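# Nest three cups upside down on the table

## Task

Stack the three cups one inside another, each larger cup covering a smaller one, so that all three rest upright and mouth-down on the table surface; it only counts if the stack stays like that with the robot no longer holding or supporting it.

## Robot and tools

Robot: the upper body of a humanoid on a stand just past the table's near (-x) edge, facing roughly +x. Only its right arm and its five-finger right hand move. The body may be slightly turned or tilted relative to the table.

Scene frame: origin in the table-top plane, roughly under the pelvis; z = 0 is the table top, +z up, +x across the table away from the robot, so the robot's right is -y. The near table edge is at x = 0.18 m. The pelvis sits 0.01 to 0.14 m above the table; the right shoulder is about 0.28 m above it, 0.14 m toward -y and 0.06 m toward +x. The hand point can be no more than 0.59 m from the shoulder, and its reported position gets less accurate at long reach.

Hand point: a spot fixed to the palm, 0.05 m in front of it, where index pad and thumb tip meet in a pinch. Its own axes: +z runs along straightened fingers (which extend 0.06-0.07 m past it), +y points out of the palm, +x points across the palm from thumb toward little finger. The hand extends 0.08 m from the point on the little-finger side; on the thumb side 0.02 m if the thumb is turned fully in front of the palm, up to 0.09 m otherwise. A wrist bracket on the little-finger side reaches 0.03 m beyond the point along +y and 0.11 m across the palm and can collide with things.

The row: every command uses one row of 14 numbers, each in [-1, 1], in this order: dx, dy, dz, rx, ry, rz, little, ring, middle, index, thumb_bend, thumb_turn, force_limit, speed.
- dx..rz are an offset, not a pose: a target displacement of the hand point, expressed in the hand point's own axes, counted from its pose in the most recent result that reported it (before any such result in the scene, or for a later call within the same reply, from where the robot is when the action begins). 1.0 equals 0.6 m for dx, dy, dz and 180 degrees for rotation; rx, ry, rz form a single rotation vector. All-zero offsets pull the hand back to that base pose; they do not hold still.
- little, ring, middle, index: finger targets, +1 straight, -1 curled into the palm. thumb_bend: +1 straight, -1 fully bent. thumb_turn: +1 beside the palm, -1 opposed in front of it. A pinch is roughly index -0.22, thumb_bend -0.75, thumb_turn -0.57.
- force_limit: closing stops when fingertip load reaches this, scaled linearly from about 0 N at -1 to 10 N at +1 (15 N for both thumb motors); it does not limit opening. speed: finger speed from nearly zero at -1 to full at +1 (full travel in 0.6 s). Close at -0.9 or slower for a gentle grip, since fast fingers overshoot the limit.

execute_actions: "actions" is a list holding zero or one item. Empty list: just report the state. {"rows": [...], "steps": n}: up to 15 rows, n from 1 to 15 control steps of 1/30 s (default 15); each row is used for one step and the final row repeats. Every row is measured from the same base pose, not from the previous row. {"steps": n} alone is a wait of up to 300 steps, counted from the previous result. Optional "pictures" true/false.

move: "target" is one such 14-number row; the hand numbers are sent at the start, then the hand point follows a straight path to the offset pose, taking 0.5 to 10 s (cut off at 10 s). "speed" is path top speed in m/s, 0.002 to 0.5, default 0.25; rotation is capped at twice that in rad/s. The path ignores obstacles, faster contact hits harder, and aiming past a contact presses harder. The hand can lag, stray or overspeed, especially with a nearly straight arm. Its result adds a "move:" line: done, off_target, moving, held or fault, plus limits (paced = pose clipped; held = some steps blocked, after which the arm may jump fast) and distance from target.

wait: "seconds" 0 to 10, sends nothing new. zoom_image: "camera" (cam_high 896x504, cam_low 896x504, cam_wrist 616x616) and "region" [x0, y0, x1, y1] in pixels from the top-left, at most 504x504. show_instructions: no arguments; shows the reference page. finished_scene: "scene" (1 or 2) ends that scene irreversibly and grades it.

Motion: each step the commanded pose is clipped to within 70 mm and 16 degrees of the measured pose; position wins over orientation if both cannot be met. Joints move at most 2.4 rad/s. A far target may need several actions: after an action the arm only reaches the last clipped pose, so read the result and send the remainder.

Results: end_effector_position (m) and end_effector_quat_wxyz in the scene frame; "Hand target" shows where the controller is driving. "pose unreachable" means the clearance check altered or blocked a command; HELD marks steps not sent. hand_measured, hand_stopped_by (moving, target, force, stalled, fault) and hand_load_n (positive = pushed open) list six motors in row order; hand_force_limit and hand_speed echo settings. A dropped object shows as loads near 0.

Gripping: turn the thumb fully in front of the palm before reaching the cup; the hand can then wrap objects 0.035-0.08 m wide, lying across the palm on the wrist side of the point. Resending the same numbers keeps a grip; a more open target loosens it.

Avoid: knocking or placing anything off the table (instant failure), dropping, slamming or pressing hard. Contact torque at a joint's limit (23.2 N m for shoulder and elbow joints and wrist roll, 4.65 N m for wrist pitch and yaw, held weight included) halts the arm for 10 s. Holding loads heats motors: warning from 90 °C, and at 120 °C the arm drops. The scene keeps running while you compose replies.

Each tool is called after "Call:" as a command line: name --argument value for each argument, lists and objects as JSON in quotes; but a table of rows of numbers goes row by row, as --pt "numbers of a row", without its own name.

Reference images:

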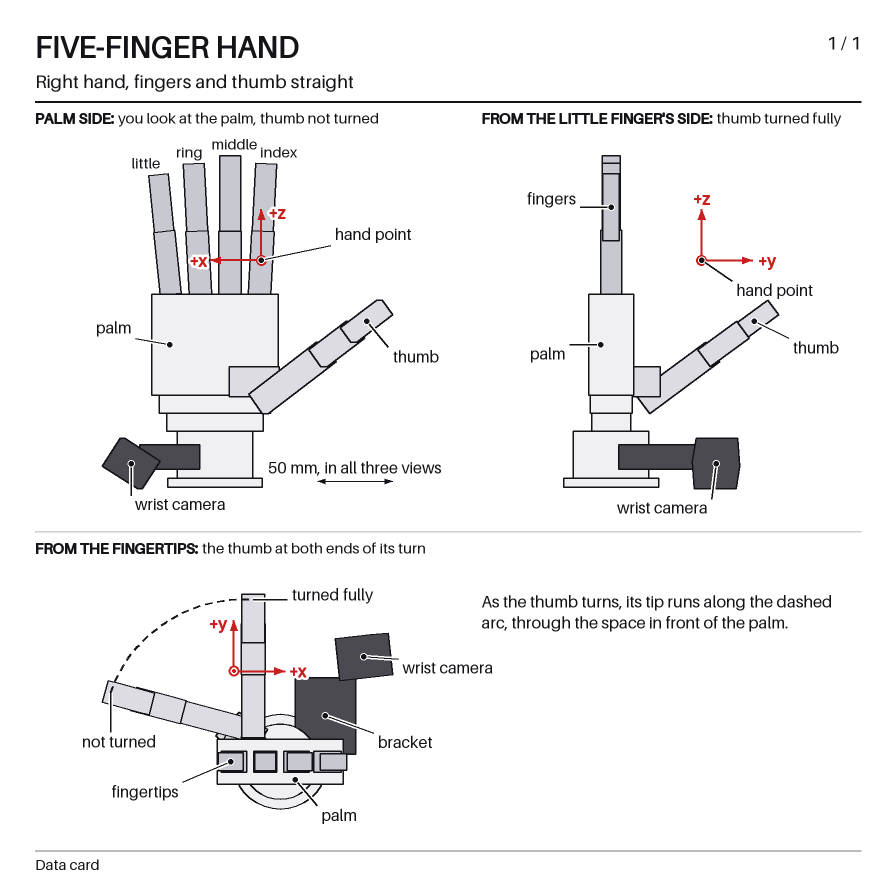

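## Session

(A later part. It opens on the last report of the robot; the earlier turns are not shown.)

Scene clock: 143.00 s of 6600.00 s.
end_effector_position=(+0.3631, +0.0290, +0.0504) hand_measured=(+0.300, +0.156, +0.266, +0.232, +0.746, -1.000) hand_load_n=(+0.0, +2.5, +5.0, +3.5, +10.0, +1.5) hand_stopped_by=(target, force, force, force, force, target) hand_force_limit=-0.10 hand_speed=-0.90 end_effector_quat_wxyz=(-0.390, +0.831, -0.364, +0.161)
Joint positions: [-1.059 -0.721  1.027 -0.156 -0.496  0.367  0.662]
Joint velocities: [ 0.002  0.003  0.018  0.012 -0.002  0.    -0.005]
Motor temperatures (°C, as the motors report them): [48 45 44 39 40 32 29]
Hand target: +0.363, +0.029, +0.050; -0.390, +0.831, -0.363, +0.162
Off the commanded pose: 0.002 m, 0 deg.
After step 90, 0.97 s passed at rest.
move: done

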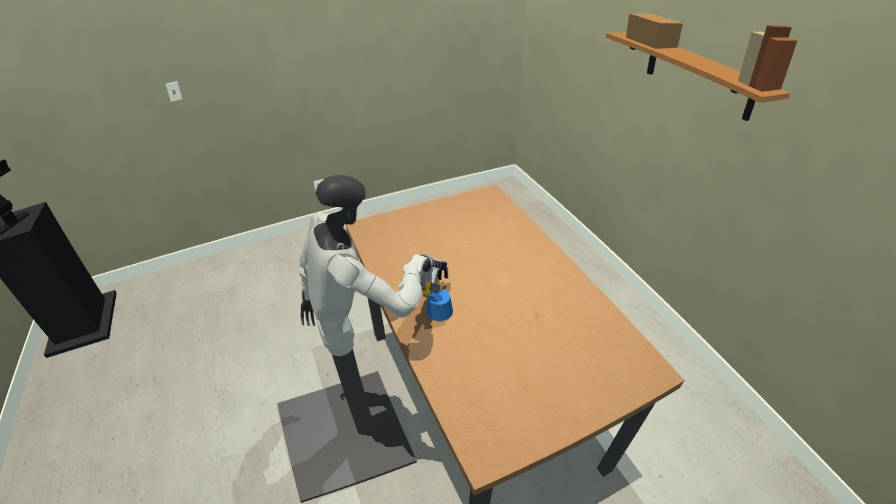

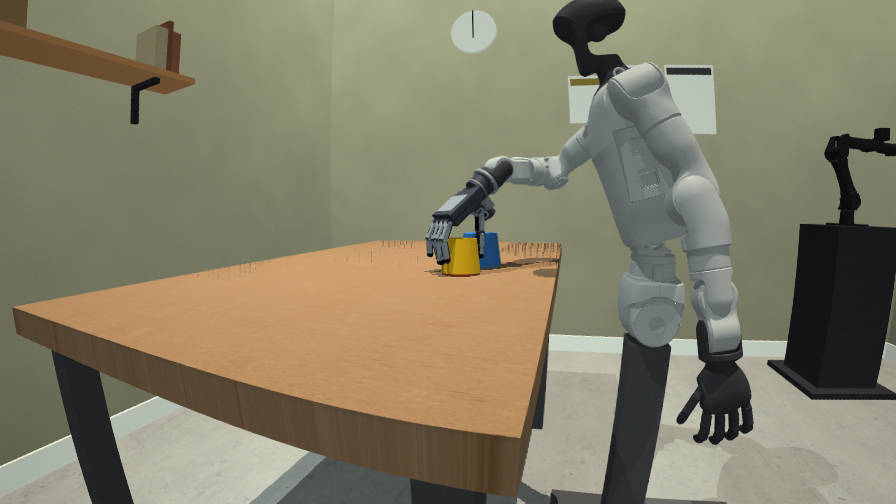

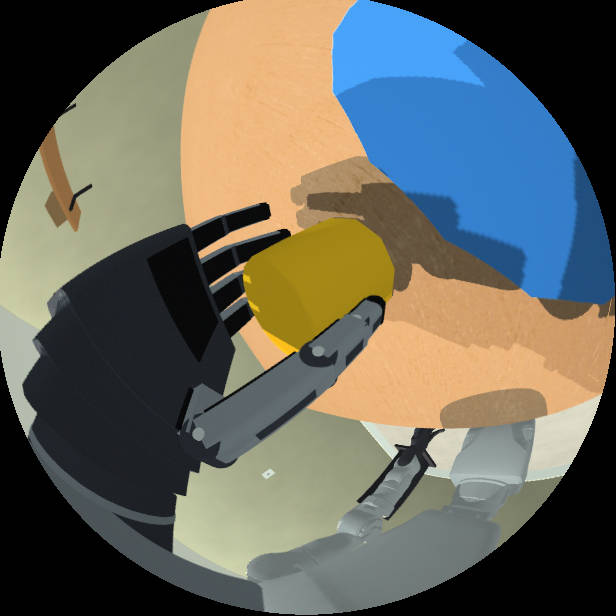

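Lower 4 mm more, release, lift.

Call:
move --target '[0,0.0055,0.0045,0,0,0,0.3,-0.5,-0.5,-0.5,-0.7,-1,-0.1,-0.9]' --speed 0.01

Call:
move --target '[0,0,0,0,0,0,0.7,0.7,0.7,0.7,1,-1,-0.1,-0.5]'

Call:
move --target '[0,-0.105,-0.082,0,0,0,0.7,0.7,0.7,0.7,1,-1,-0.1,-0.5]' --speed 0.08

Call:
zoom_image --camera "cam_high" --region '[370, 230, 490, 335]'

Scene clock: 148.53 s of 6600.00 s.
end_effector_position=(+0.3641, +0.0291, +0.0483) hand_measured=(+0.300, +0.156, +0.266, +0.232, +0.746, -1.000) hand_load_n=(+0.0, +2.5, +5.0, +3.5, +10.0, +2.0) hand_stopped_by=(target, force, force, force, force, target) hand_force_limit=-0.10 hand_speed=-0.90 end_effector_quat_wxyz=(-0.391, +0.830, -0.364, +0.162)
Joint positions: [-1.057 -0.718  1.033 -0.145 -0.496  0.364  0.647]
Joint velocities: [0.003 0.003 0.008 0.008 0.    0.    0.   ]
Motor temperatures (°C, as the motors report them): [49 45 44 39 40 32 29]
Hand target: +0.363, +0.029, +0.046; -0.390, +0.830, -0.364, +0.161
Off the commanded pose: 0.002 m, 0 deg.
After step 90, 1.83 s passed at rest.
move: done

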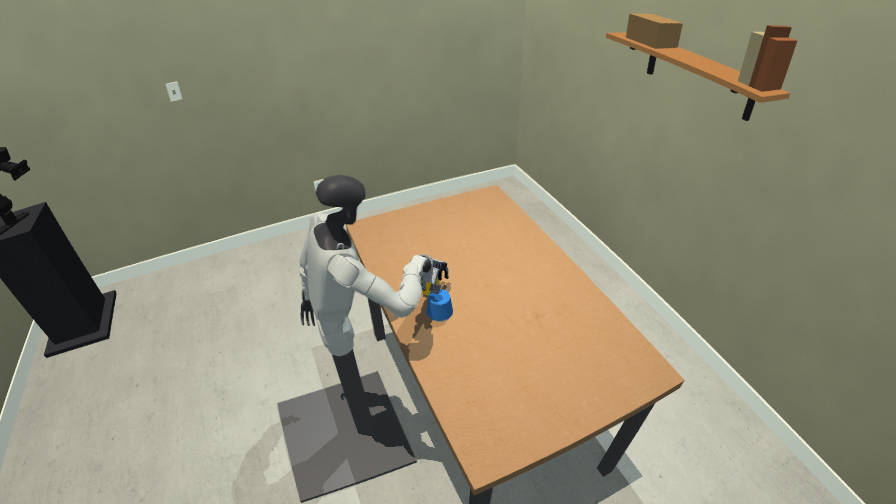

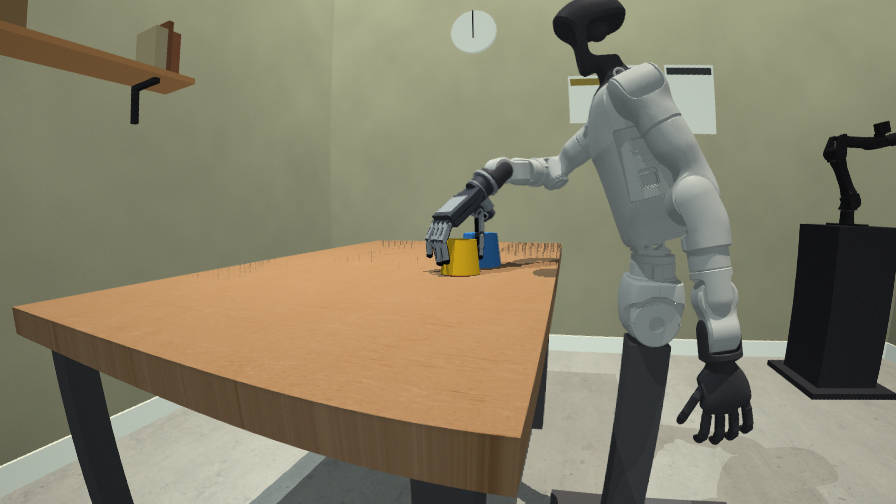

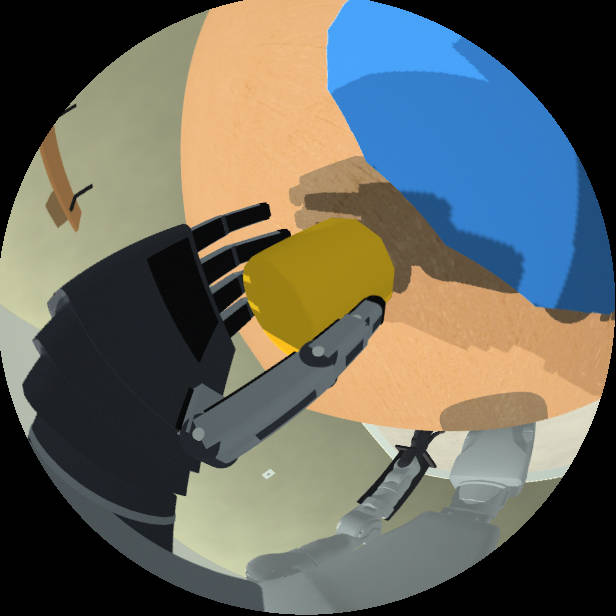

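Scene clock: 149.47 s of 6600.00 s.
end_effector_position=(+0.3641, +0.0291, +0.0483) hand_measured=(+0.700, +0.700, +0.700, +0.700, +1.000, -1.000) hand_load_n=(+0.0, +0.0, +0.0, +0.0, +0.0, +0.0) hand_stopped_by=(target, target, target, target, target, target) hand_force_limit=-0.10 hand_speed=-0.50 end_effector_quat_wxyz=(-0.391, +0.830, -0.364, +0.162)
Joint positions: [-1.057 -0.718  1.033 -0.145 -0.496  0.364  0.647]
Joint velocities: [-0.002 -0.005 -0.008 -0.012 -0.009  0.     0.   ]
Motor temperatures (°C, as the motors report them): [49 45 44 39 40 32 29]
Hand target: +0.364, +0.029, +0.048; -0.391, +0.830, -0.364, +0.162
Off the commanded pose: 0.000 m, 0 deg.
move: done

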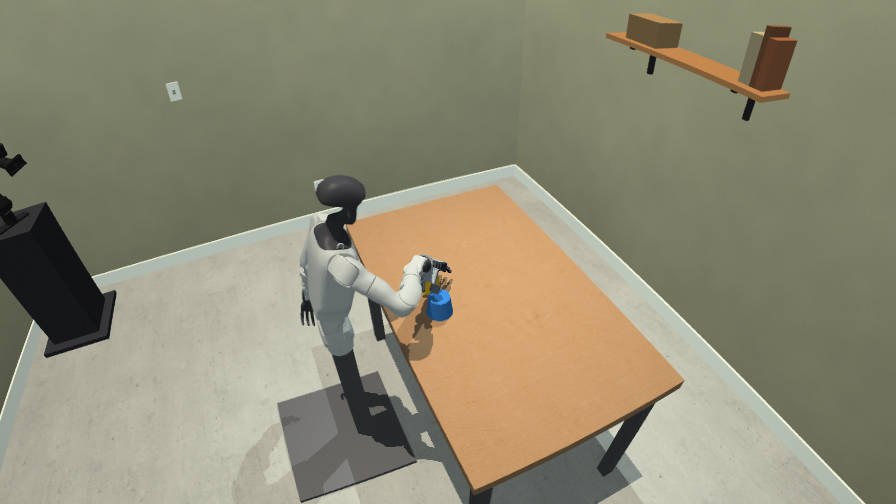

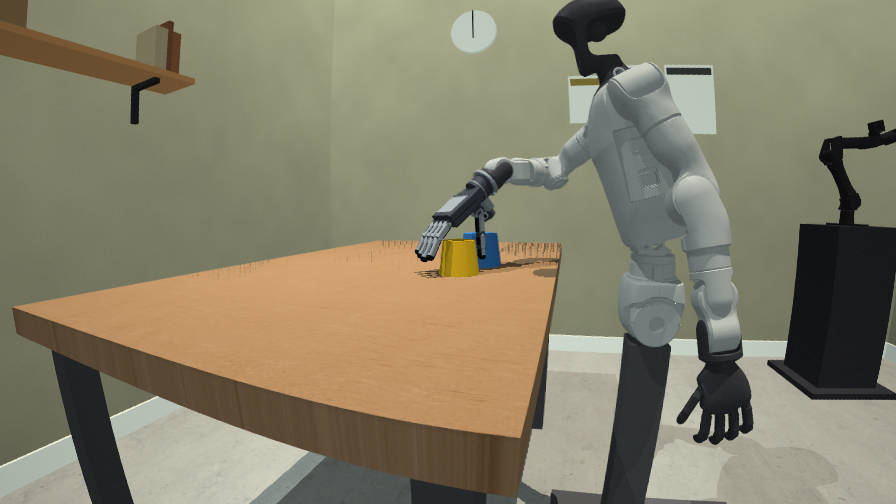

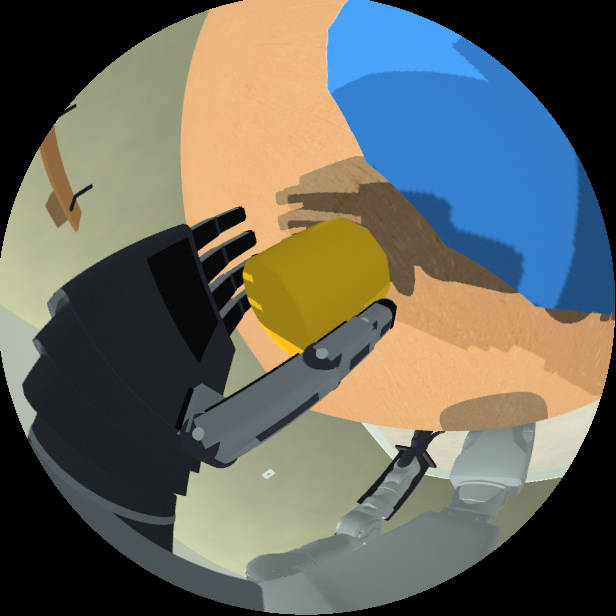

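Scene clock: 150.77 s of 6600.00 s.
end_effector_position=(+0.3647, +0.0297, +0.1284) hand_measured=(+0.700, +0.700, +0.700, +0.700, +1.000, -1.000) hand_load_n=(+0.0, +0.0, +0.0, +0.0, +0.0, +0.0) hand_stopped_by=(target, target, target, target, target, target) hand_force_limit=-0.10 hand_speed=-0.50 end_effector_quat_wxyz=(-0.392, +0.831, -0.360, +0.164)
Joint positions: [-1.221 -0.788  0.883 -0.32  -0.405  0.46   0.92 ]
Joint velocities: [-0.017 -0.008  0.012  0.     0.006  0.     0.006]
Motor temperatures (°C, as the motors report them): [49 45 44 39 40 32 29]
Hand target: +0.364, +0.029, +0.128; -0.391, +0.831, -0.362, +0.162
Off the commanded pose: 0.002 m, 1 deg.
move: done

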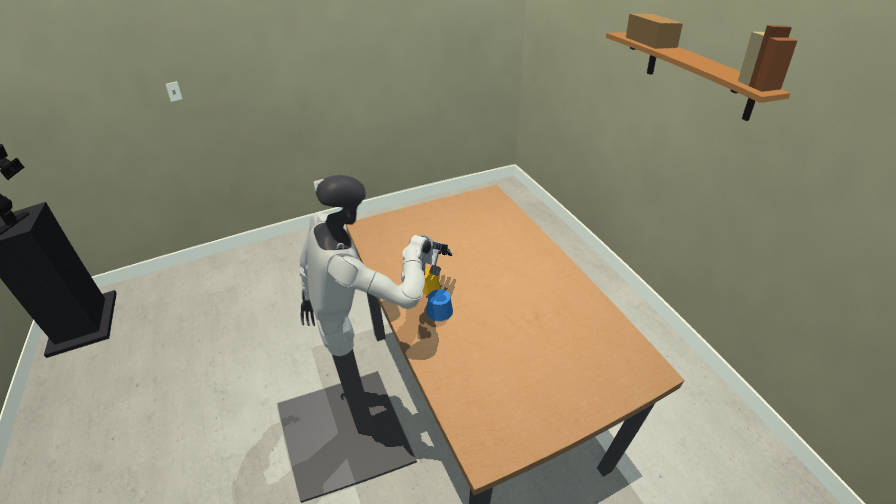

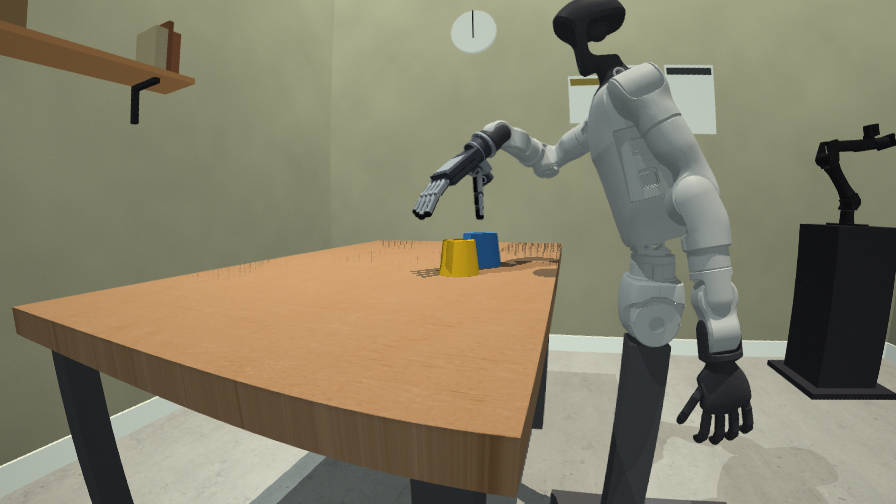

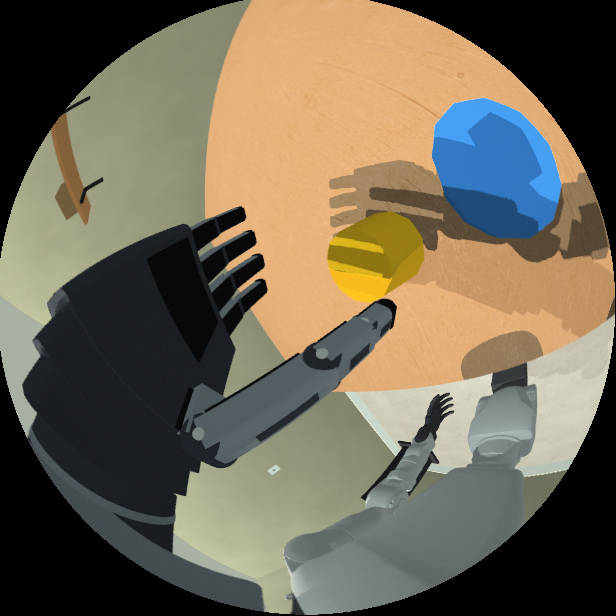

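Region (370, 230, 490, 335) of cam_high's 896x504 image, scaled by 4.200, with more detail than that image has; it fills the top 441 rows of this view, and the rest is white.

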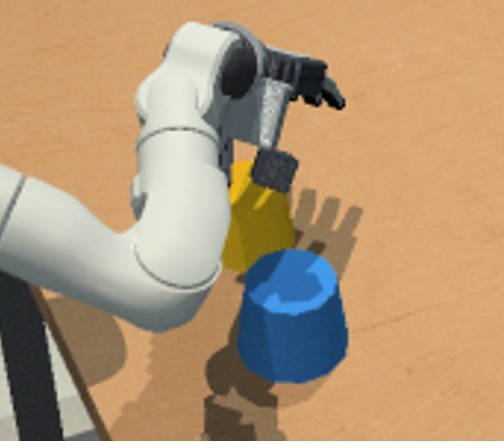

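Call:
move --target '[0.132,0.129,-0.144,0,0,0,0.8,0.8,0.8,0.8,1,-1,-0.1,-0.5]' --speed 0.12

Call:
zoom_image --camera "cam_high" --region '[370, 230, 490, 335]'

Call:
zoom_image --camera "cam_low" --region '[410, 160, 550, 290]'

Scene clock: 166.53 s of 6600.00 s.
end_effector_position=(+0.3348, -0.1041, +0.1223) hand_measured=(+0.800, +0.800, +0.800, +0.800, +1.000, -1.000) hand_load_n=(+0.0, +0.0, +0.0, +0.0, +0.0, +0.0) hand_stopped_by=(target, target, target, target, target, target) hand_force_limit=-0.10 hand_speed=-0.50 end_effector_quat_wxyz=(-0.393, +0.830, -0.359, +0.166)
Joint positions: [-0.727 -1.46   0.562 -0.358 -0.112 -0.128  0.602]
Joint velocities: [ 0.014 -0.006  0.008 -0.003  0.     0.    -0.001]
Motor temperatures (°C, as the motors report them): [49 45 45 39 40 32 29]
Hand target: +0.335, -0.104, +0.123; -0.395, +0.829, -0.360, +0.165
Off the commanded pose: 0.003 m, 0 deg.
After step 90, 11.20 s passed at rest.
move: done

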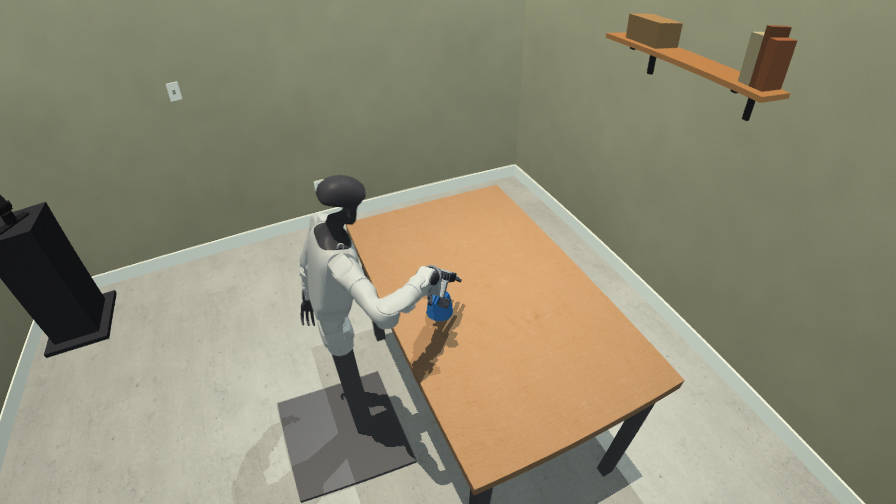

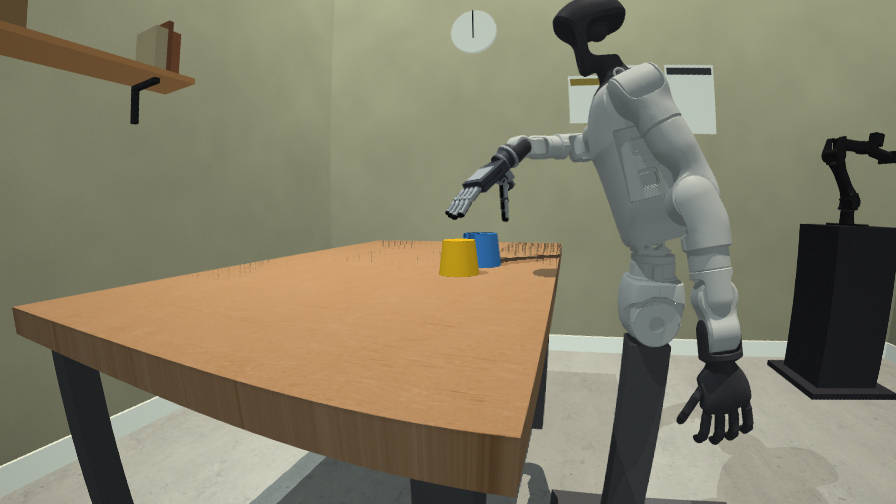

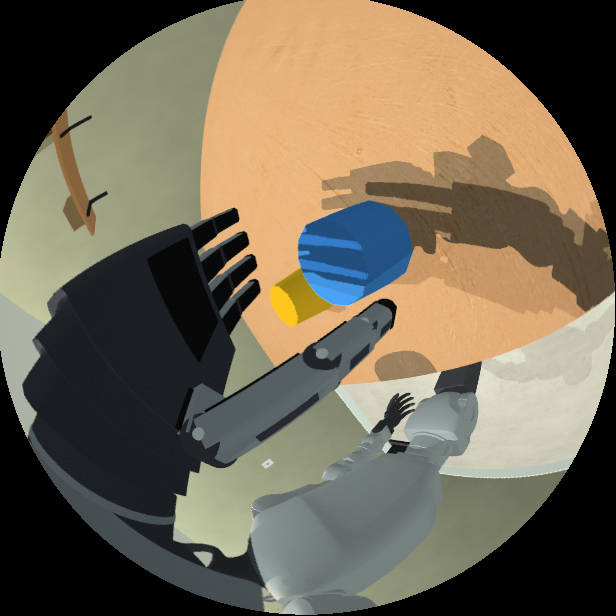

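Region (370, 230, 490, 335) of cam_high's 896x504 image, scaled by 4.200, with more detail than that image has; it fills the top 441 rows of this view, and the rest is white.

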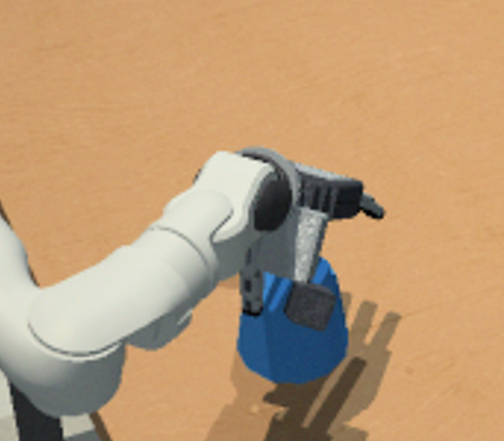

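Region (410, 160, 550, 290) of cam_low's 896x504 image, scaled by 3.600, with more detail than that image has; it fills the top 468 rows of this view, and the rest is white.

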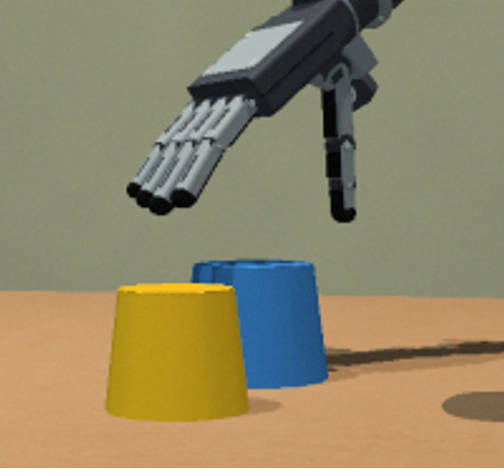

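Call:
move --target '[0.007,0.062,0.048,0,0,0,0.8,0.8,0.8,0.8,1,-1,-0.1,-0.5]' --speed 0.04

Call:
zoom_image --camera "cam_high" --region '[370, 230, 490, 335]'

Call:
zoom_image --camera "cam_low" --region '[410, 160, 550, 290]'

Scene clock: 172.10 s of 6600.00 s.
end_effector_position=(+0.3386, -0.1078, +0.0768) hand_measured=(+0.800, +0.800, +0.800, +0.800, +1.000, -1.000) hand_load_n=(+0.0, +0.0, +0.0, +0.0, +0.0, +0.0) hand_stopped_by=(target, target, target, target, target, target) hand_force_limit=-0.10 hand_speed=-0.50 end_effector_quat_wxyz=(-0.394, +0.829, -0.361, +0.166)
Joint positions: [-0.674 -1.349  0.662 -0.247 -0.271 -0.169  0.478]
Joint velocities: [-0.005 -0.002  0.     0.002 -0.002  0.    -0.002]
Motor temperatures (°C, as the motors report them): [48 46 45 39 40 32 29]
Hand target: +0.339, -0.108, +0.076; -0.394, +0.829, -0.359, +0.167
Off the commanded pose: 0.003 m, 0 deg.
After step 90, 1.10 s passed at rest.
move: done

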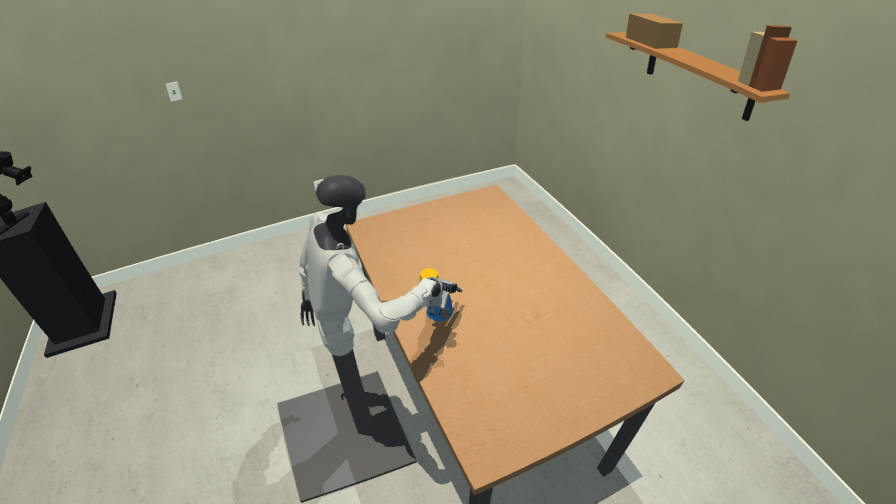

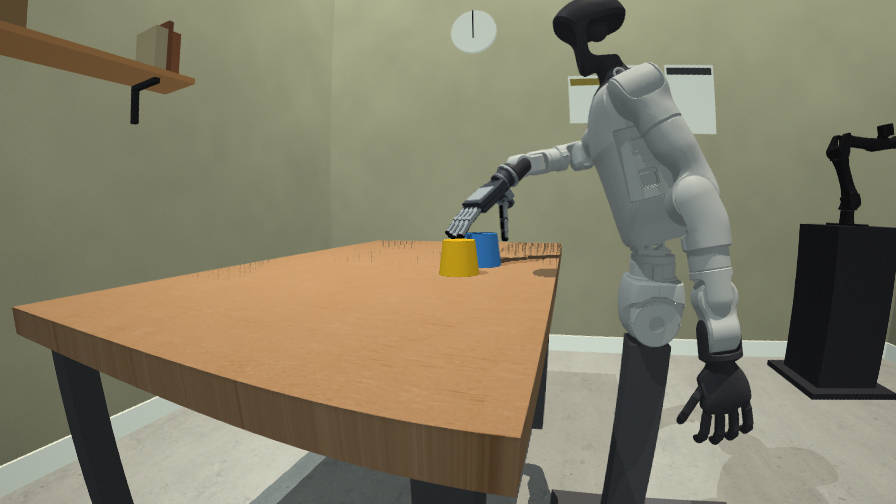

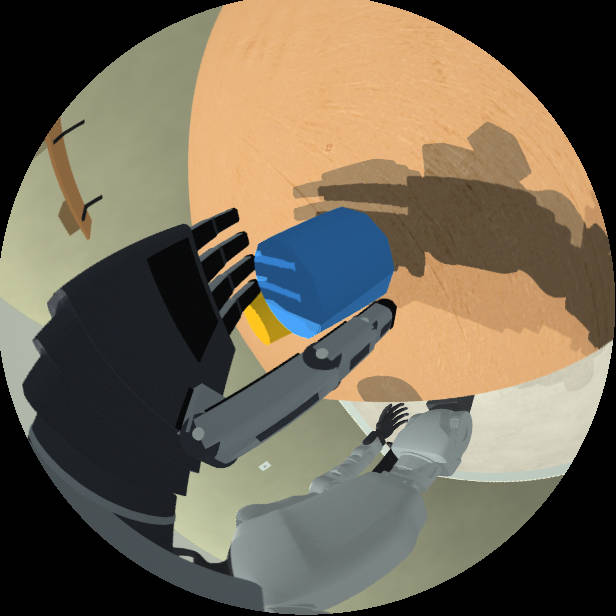

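Region (370, 230, 490, 335) of cam_high's 896x504 image, scaled by 4.200, with more detail than that image has; it fills the top 441 rows of this view, and the rest is white.

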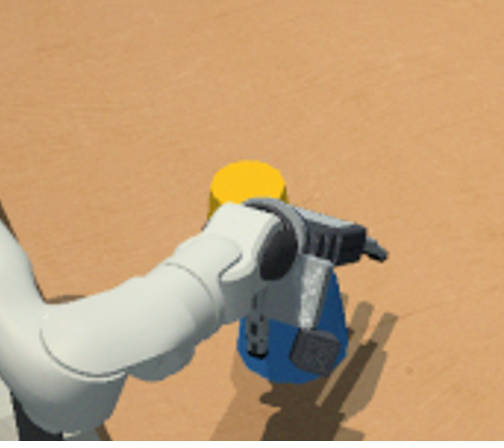

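Region (410, 160, 550, 290) of cam_low's 896x504 image, scaled by 3.600, with more detail than that image has; it fills the top 468 rows of this view, and the rest is white.

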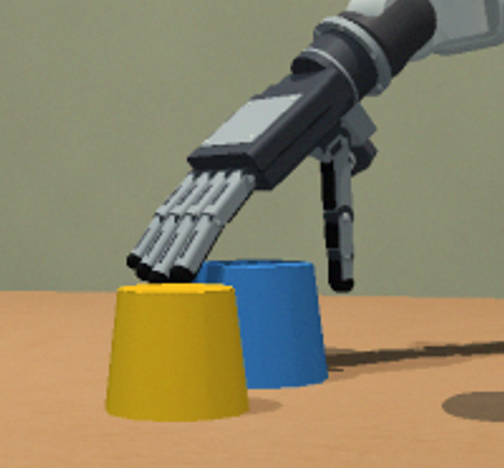

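Call:
move --target '[0.003,0.02,0.028,0,0,0,0.7,0.7,0.7,0.7,1,-1,-0.1,-0.5]' --speed 0.03

Call:
move --target '[0,0,0,0,0,0,0.35,-0.4,-0.4,-0.4,-0.6,-1,-0.1,-0.85]'

Call:
zoom_image --camera "cam_low" --region '[410, 160, 550, 290]'

Scene clock: 177.43 s of 6600.00 s.
end_effector_position=(+0.3442, -0.1053, +0.0578) hand_measured=(+0.700, +0.700, +0.700, +0.700, +1.000, -1.000) hand_load_n=(+0.0, +0.0, +0.0, +0.0, +0.0, +0.0) hand_stopped_by=(target, target, target, target, target, target) hand_force_limit=-0.10 hand_speed=-0.50 end_effector_quat_wxyz=(-0.395, +0.828, -0.363, +0.166)
Joint positions: [-0.68  -1.265  0.701 -0.166 -0.34  -0.185  0.451]
Joint velocities: [-0.005  0.003 -0.002 -0.005 -0.005 -0.001  0.   ]
Motor temperatures (°C, as the motors report them): [47 46 45 39 40 32 29]
Hand target: +0.345, -0.105, +0.057; -0.395, +0.828, -0.361, +0.167
Off the commanded pose: 0.001 m, 0 deg.
After step 90, 1.37 s passed at rest.
move: done

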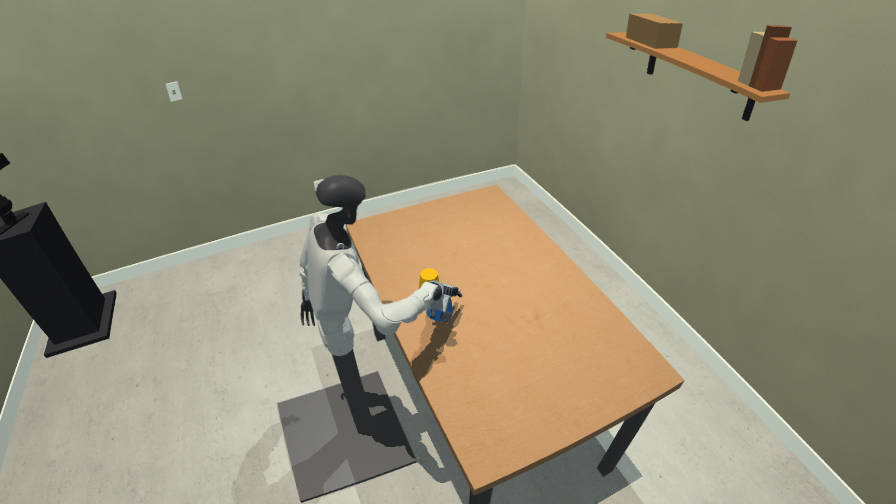

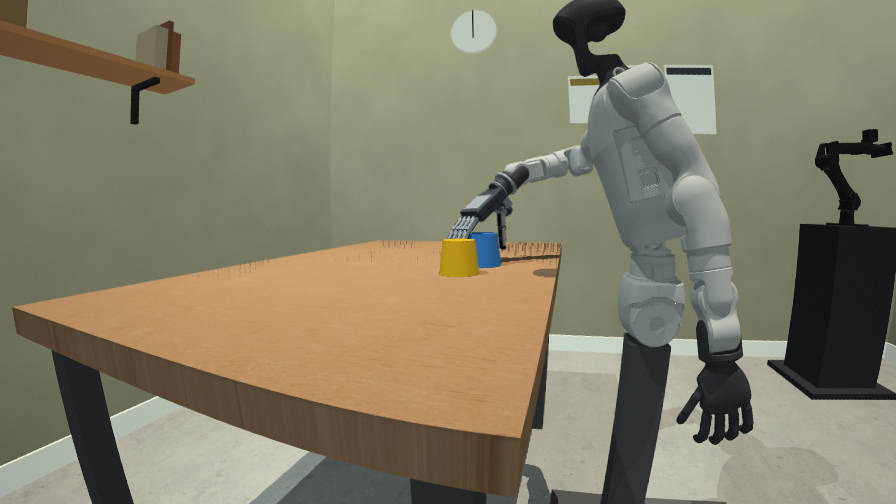

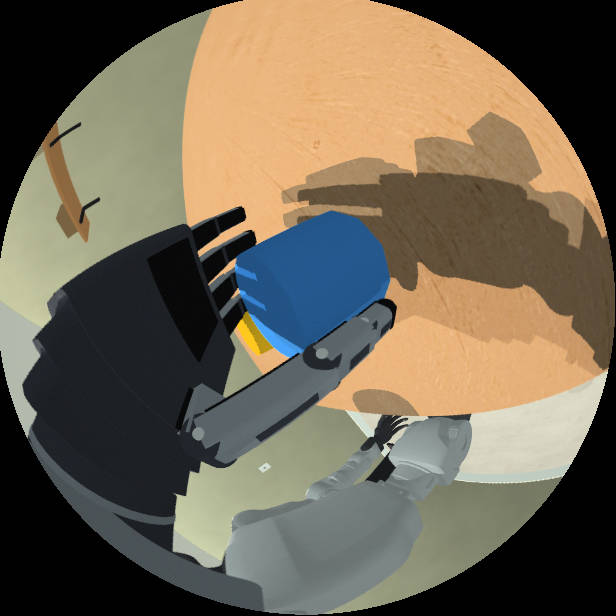

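Scene clock: 179.47 s of 6600.00 s.
end_effector_position=(+0.3446, -0.1051, +0.0582) hand_measured=(+0.350, +0.260, +0.404, +0.386, +0.824, -1.000) hand_load_n=(+0.0, +4.0, +1.0, +4.0, +9.5, +2.0) hand_stopped_by=(target, force, force, force, force, target) hand_force_limit=-0.10 hand_speed=-0.85 end_effector_quat_wxyz=(-0.396, +0.827, -0.362, +0.167)
Joint positions: [-0.681 -1.265  0.7   -0.166 -0.34  -0.185  0.45 ]
Joint velocities: [ 0.002 -0.005  0.002  0.005  0.     0.     0.   ]
Motor temperatures (°C, as the motors report them): [47 46 45 39 40 32 29]
Hand target: +0.344, -0.105, +0.058; -0.395, +0.828, -0.363, +0.166
Off the commanded pose: 0.001 m, 0 deg.
move: done

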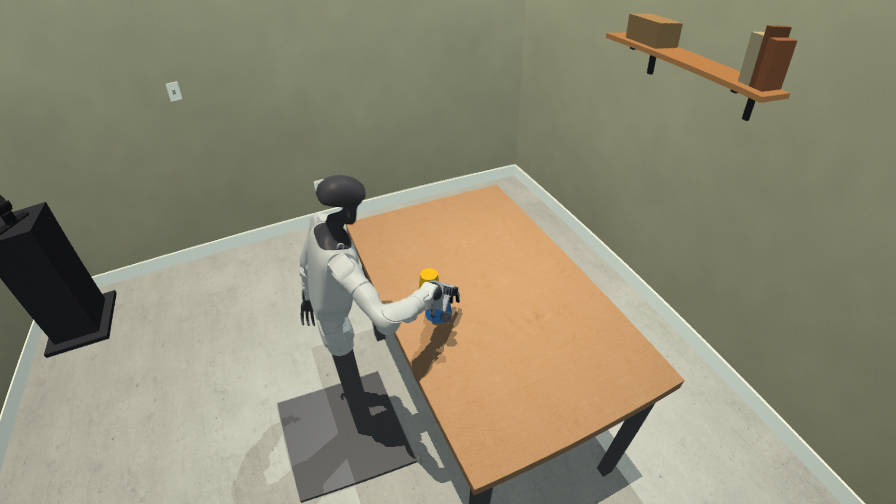

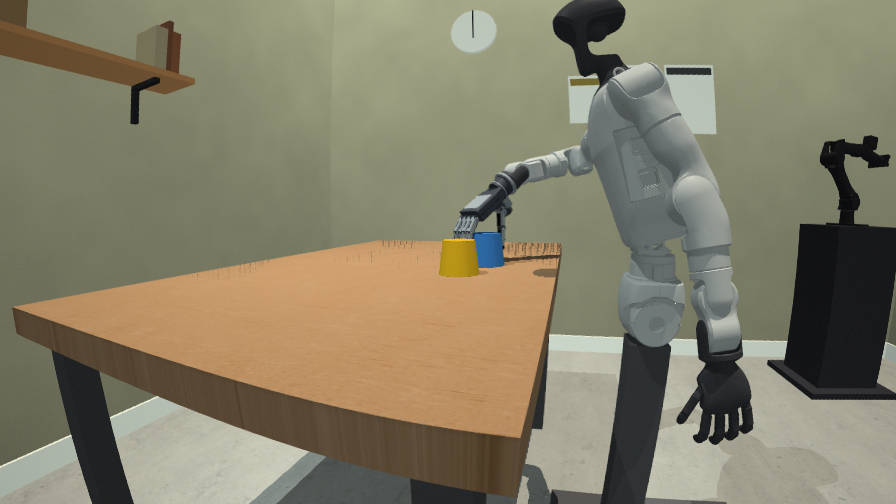

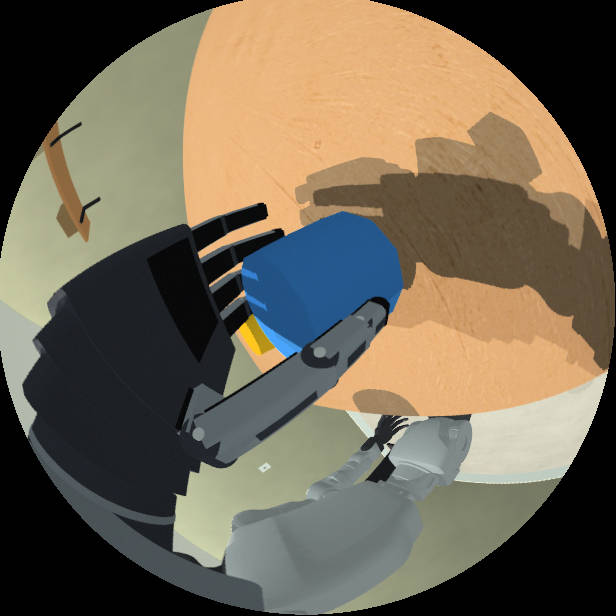

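Region (410, 160, 550, 290) of cam_low's 896x504 image, scaled by 3.600, with more detail than that image has; it fills the top 468 rows of this view, and the rest is white.

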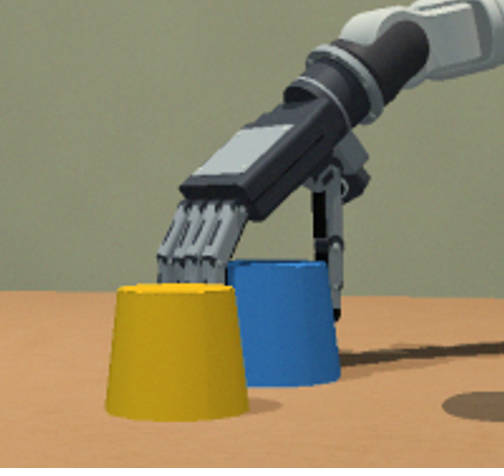

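Lift 9 cm with a re-squeeze.

Call:
move --target '[0,-0.118,-0.092,0,0,0,0.35,-0.5,-0.5,-0.5,-0.7,-1,-0.1,-0.9]' --speed 0.06

Call:
zoom_image --camera "cam_low" --region '[410, 160, 550, 290]'

Scene clock: 183.50 s of 6600.00 s.
end_effector_position=(+0.3437, -0.1047, +0.1468) hand_measured=(+0.350, +0.252, +0.388, +0.382, +0.826, -1.000) hand_load_n=(+0.0, +4.0, +4.5, +3.5, +12.0, +2.5) hand_stopped_by=(target, force, force, force, force, target) hand_force_limit=-0.10 hand_speed=-0.90 end_effector_quat_wxyz=(-0.395, +0.828, -0.360, +0.167)
Joint positions: [-0.812 -1.459  0.526 -0.312 -0.042 -0.151  0.7  ]
Joint velocities: [-0.005  0.    -0.005  0.005  0.     0.     0.002]
Motor temperatures (°C, as the motors report them): [47 47 45 39 40 32 29]
Hand target: +0.343, -0.104, +0.147; -0.395, +0.828, -0.361, +0.165
Off the commanded pose: 0.003 m, 0 deg.
move: done

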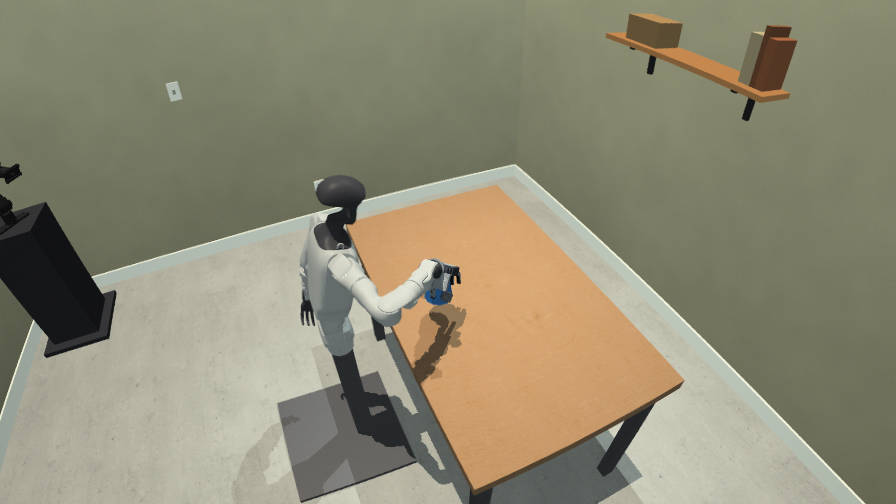

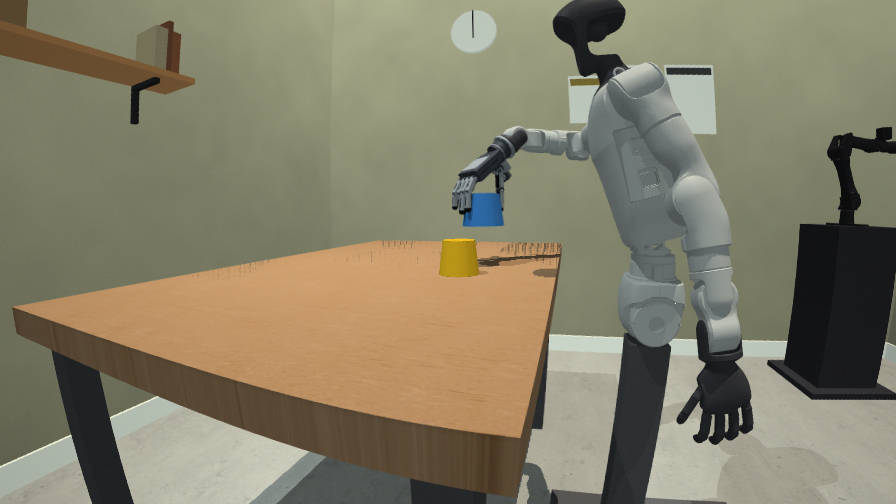

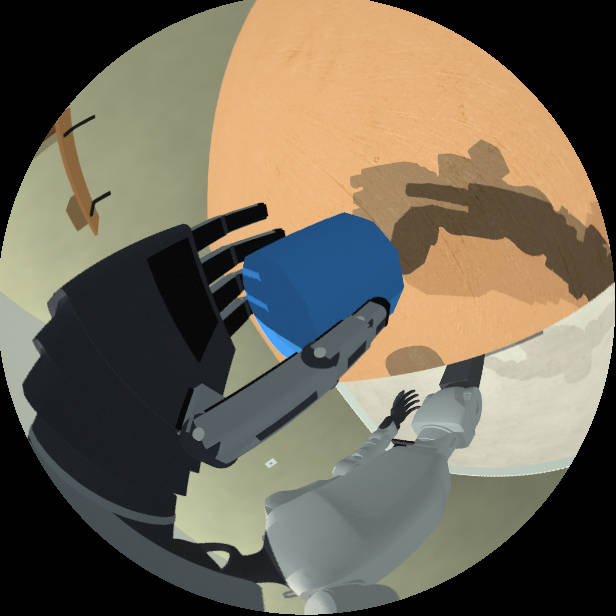

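Region (410, 160, 550, 290) of cam_low's 896x504 image, scaled by 3.600, with more detail than that image has; it fills the top 468 rows of this view, and the rest is white.

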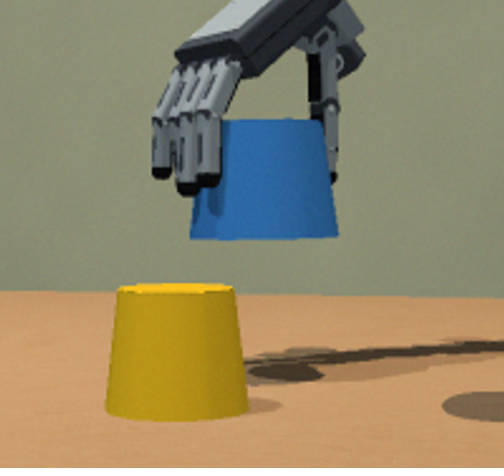

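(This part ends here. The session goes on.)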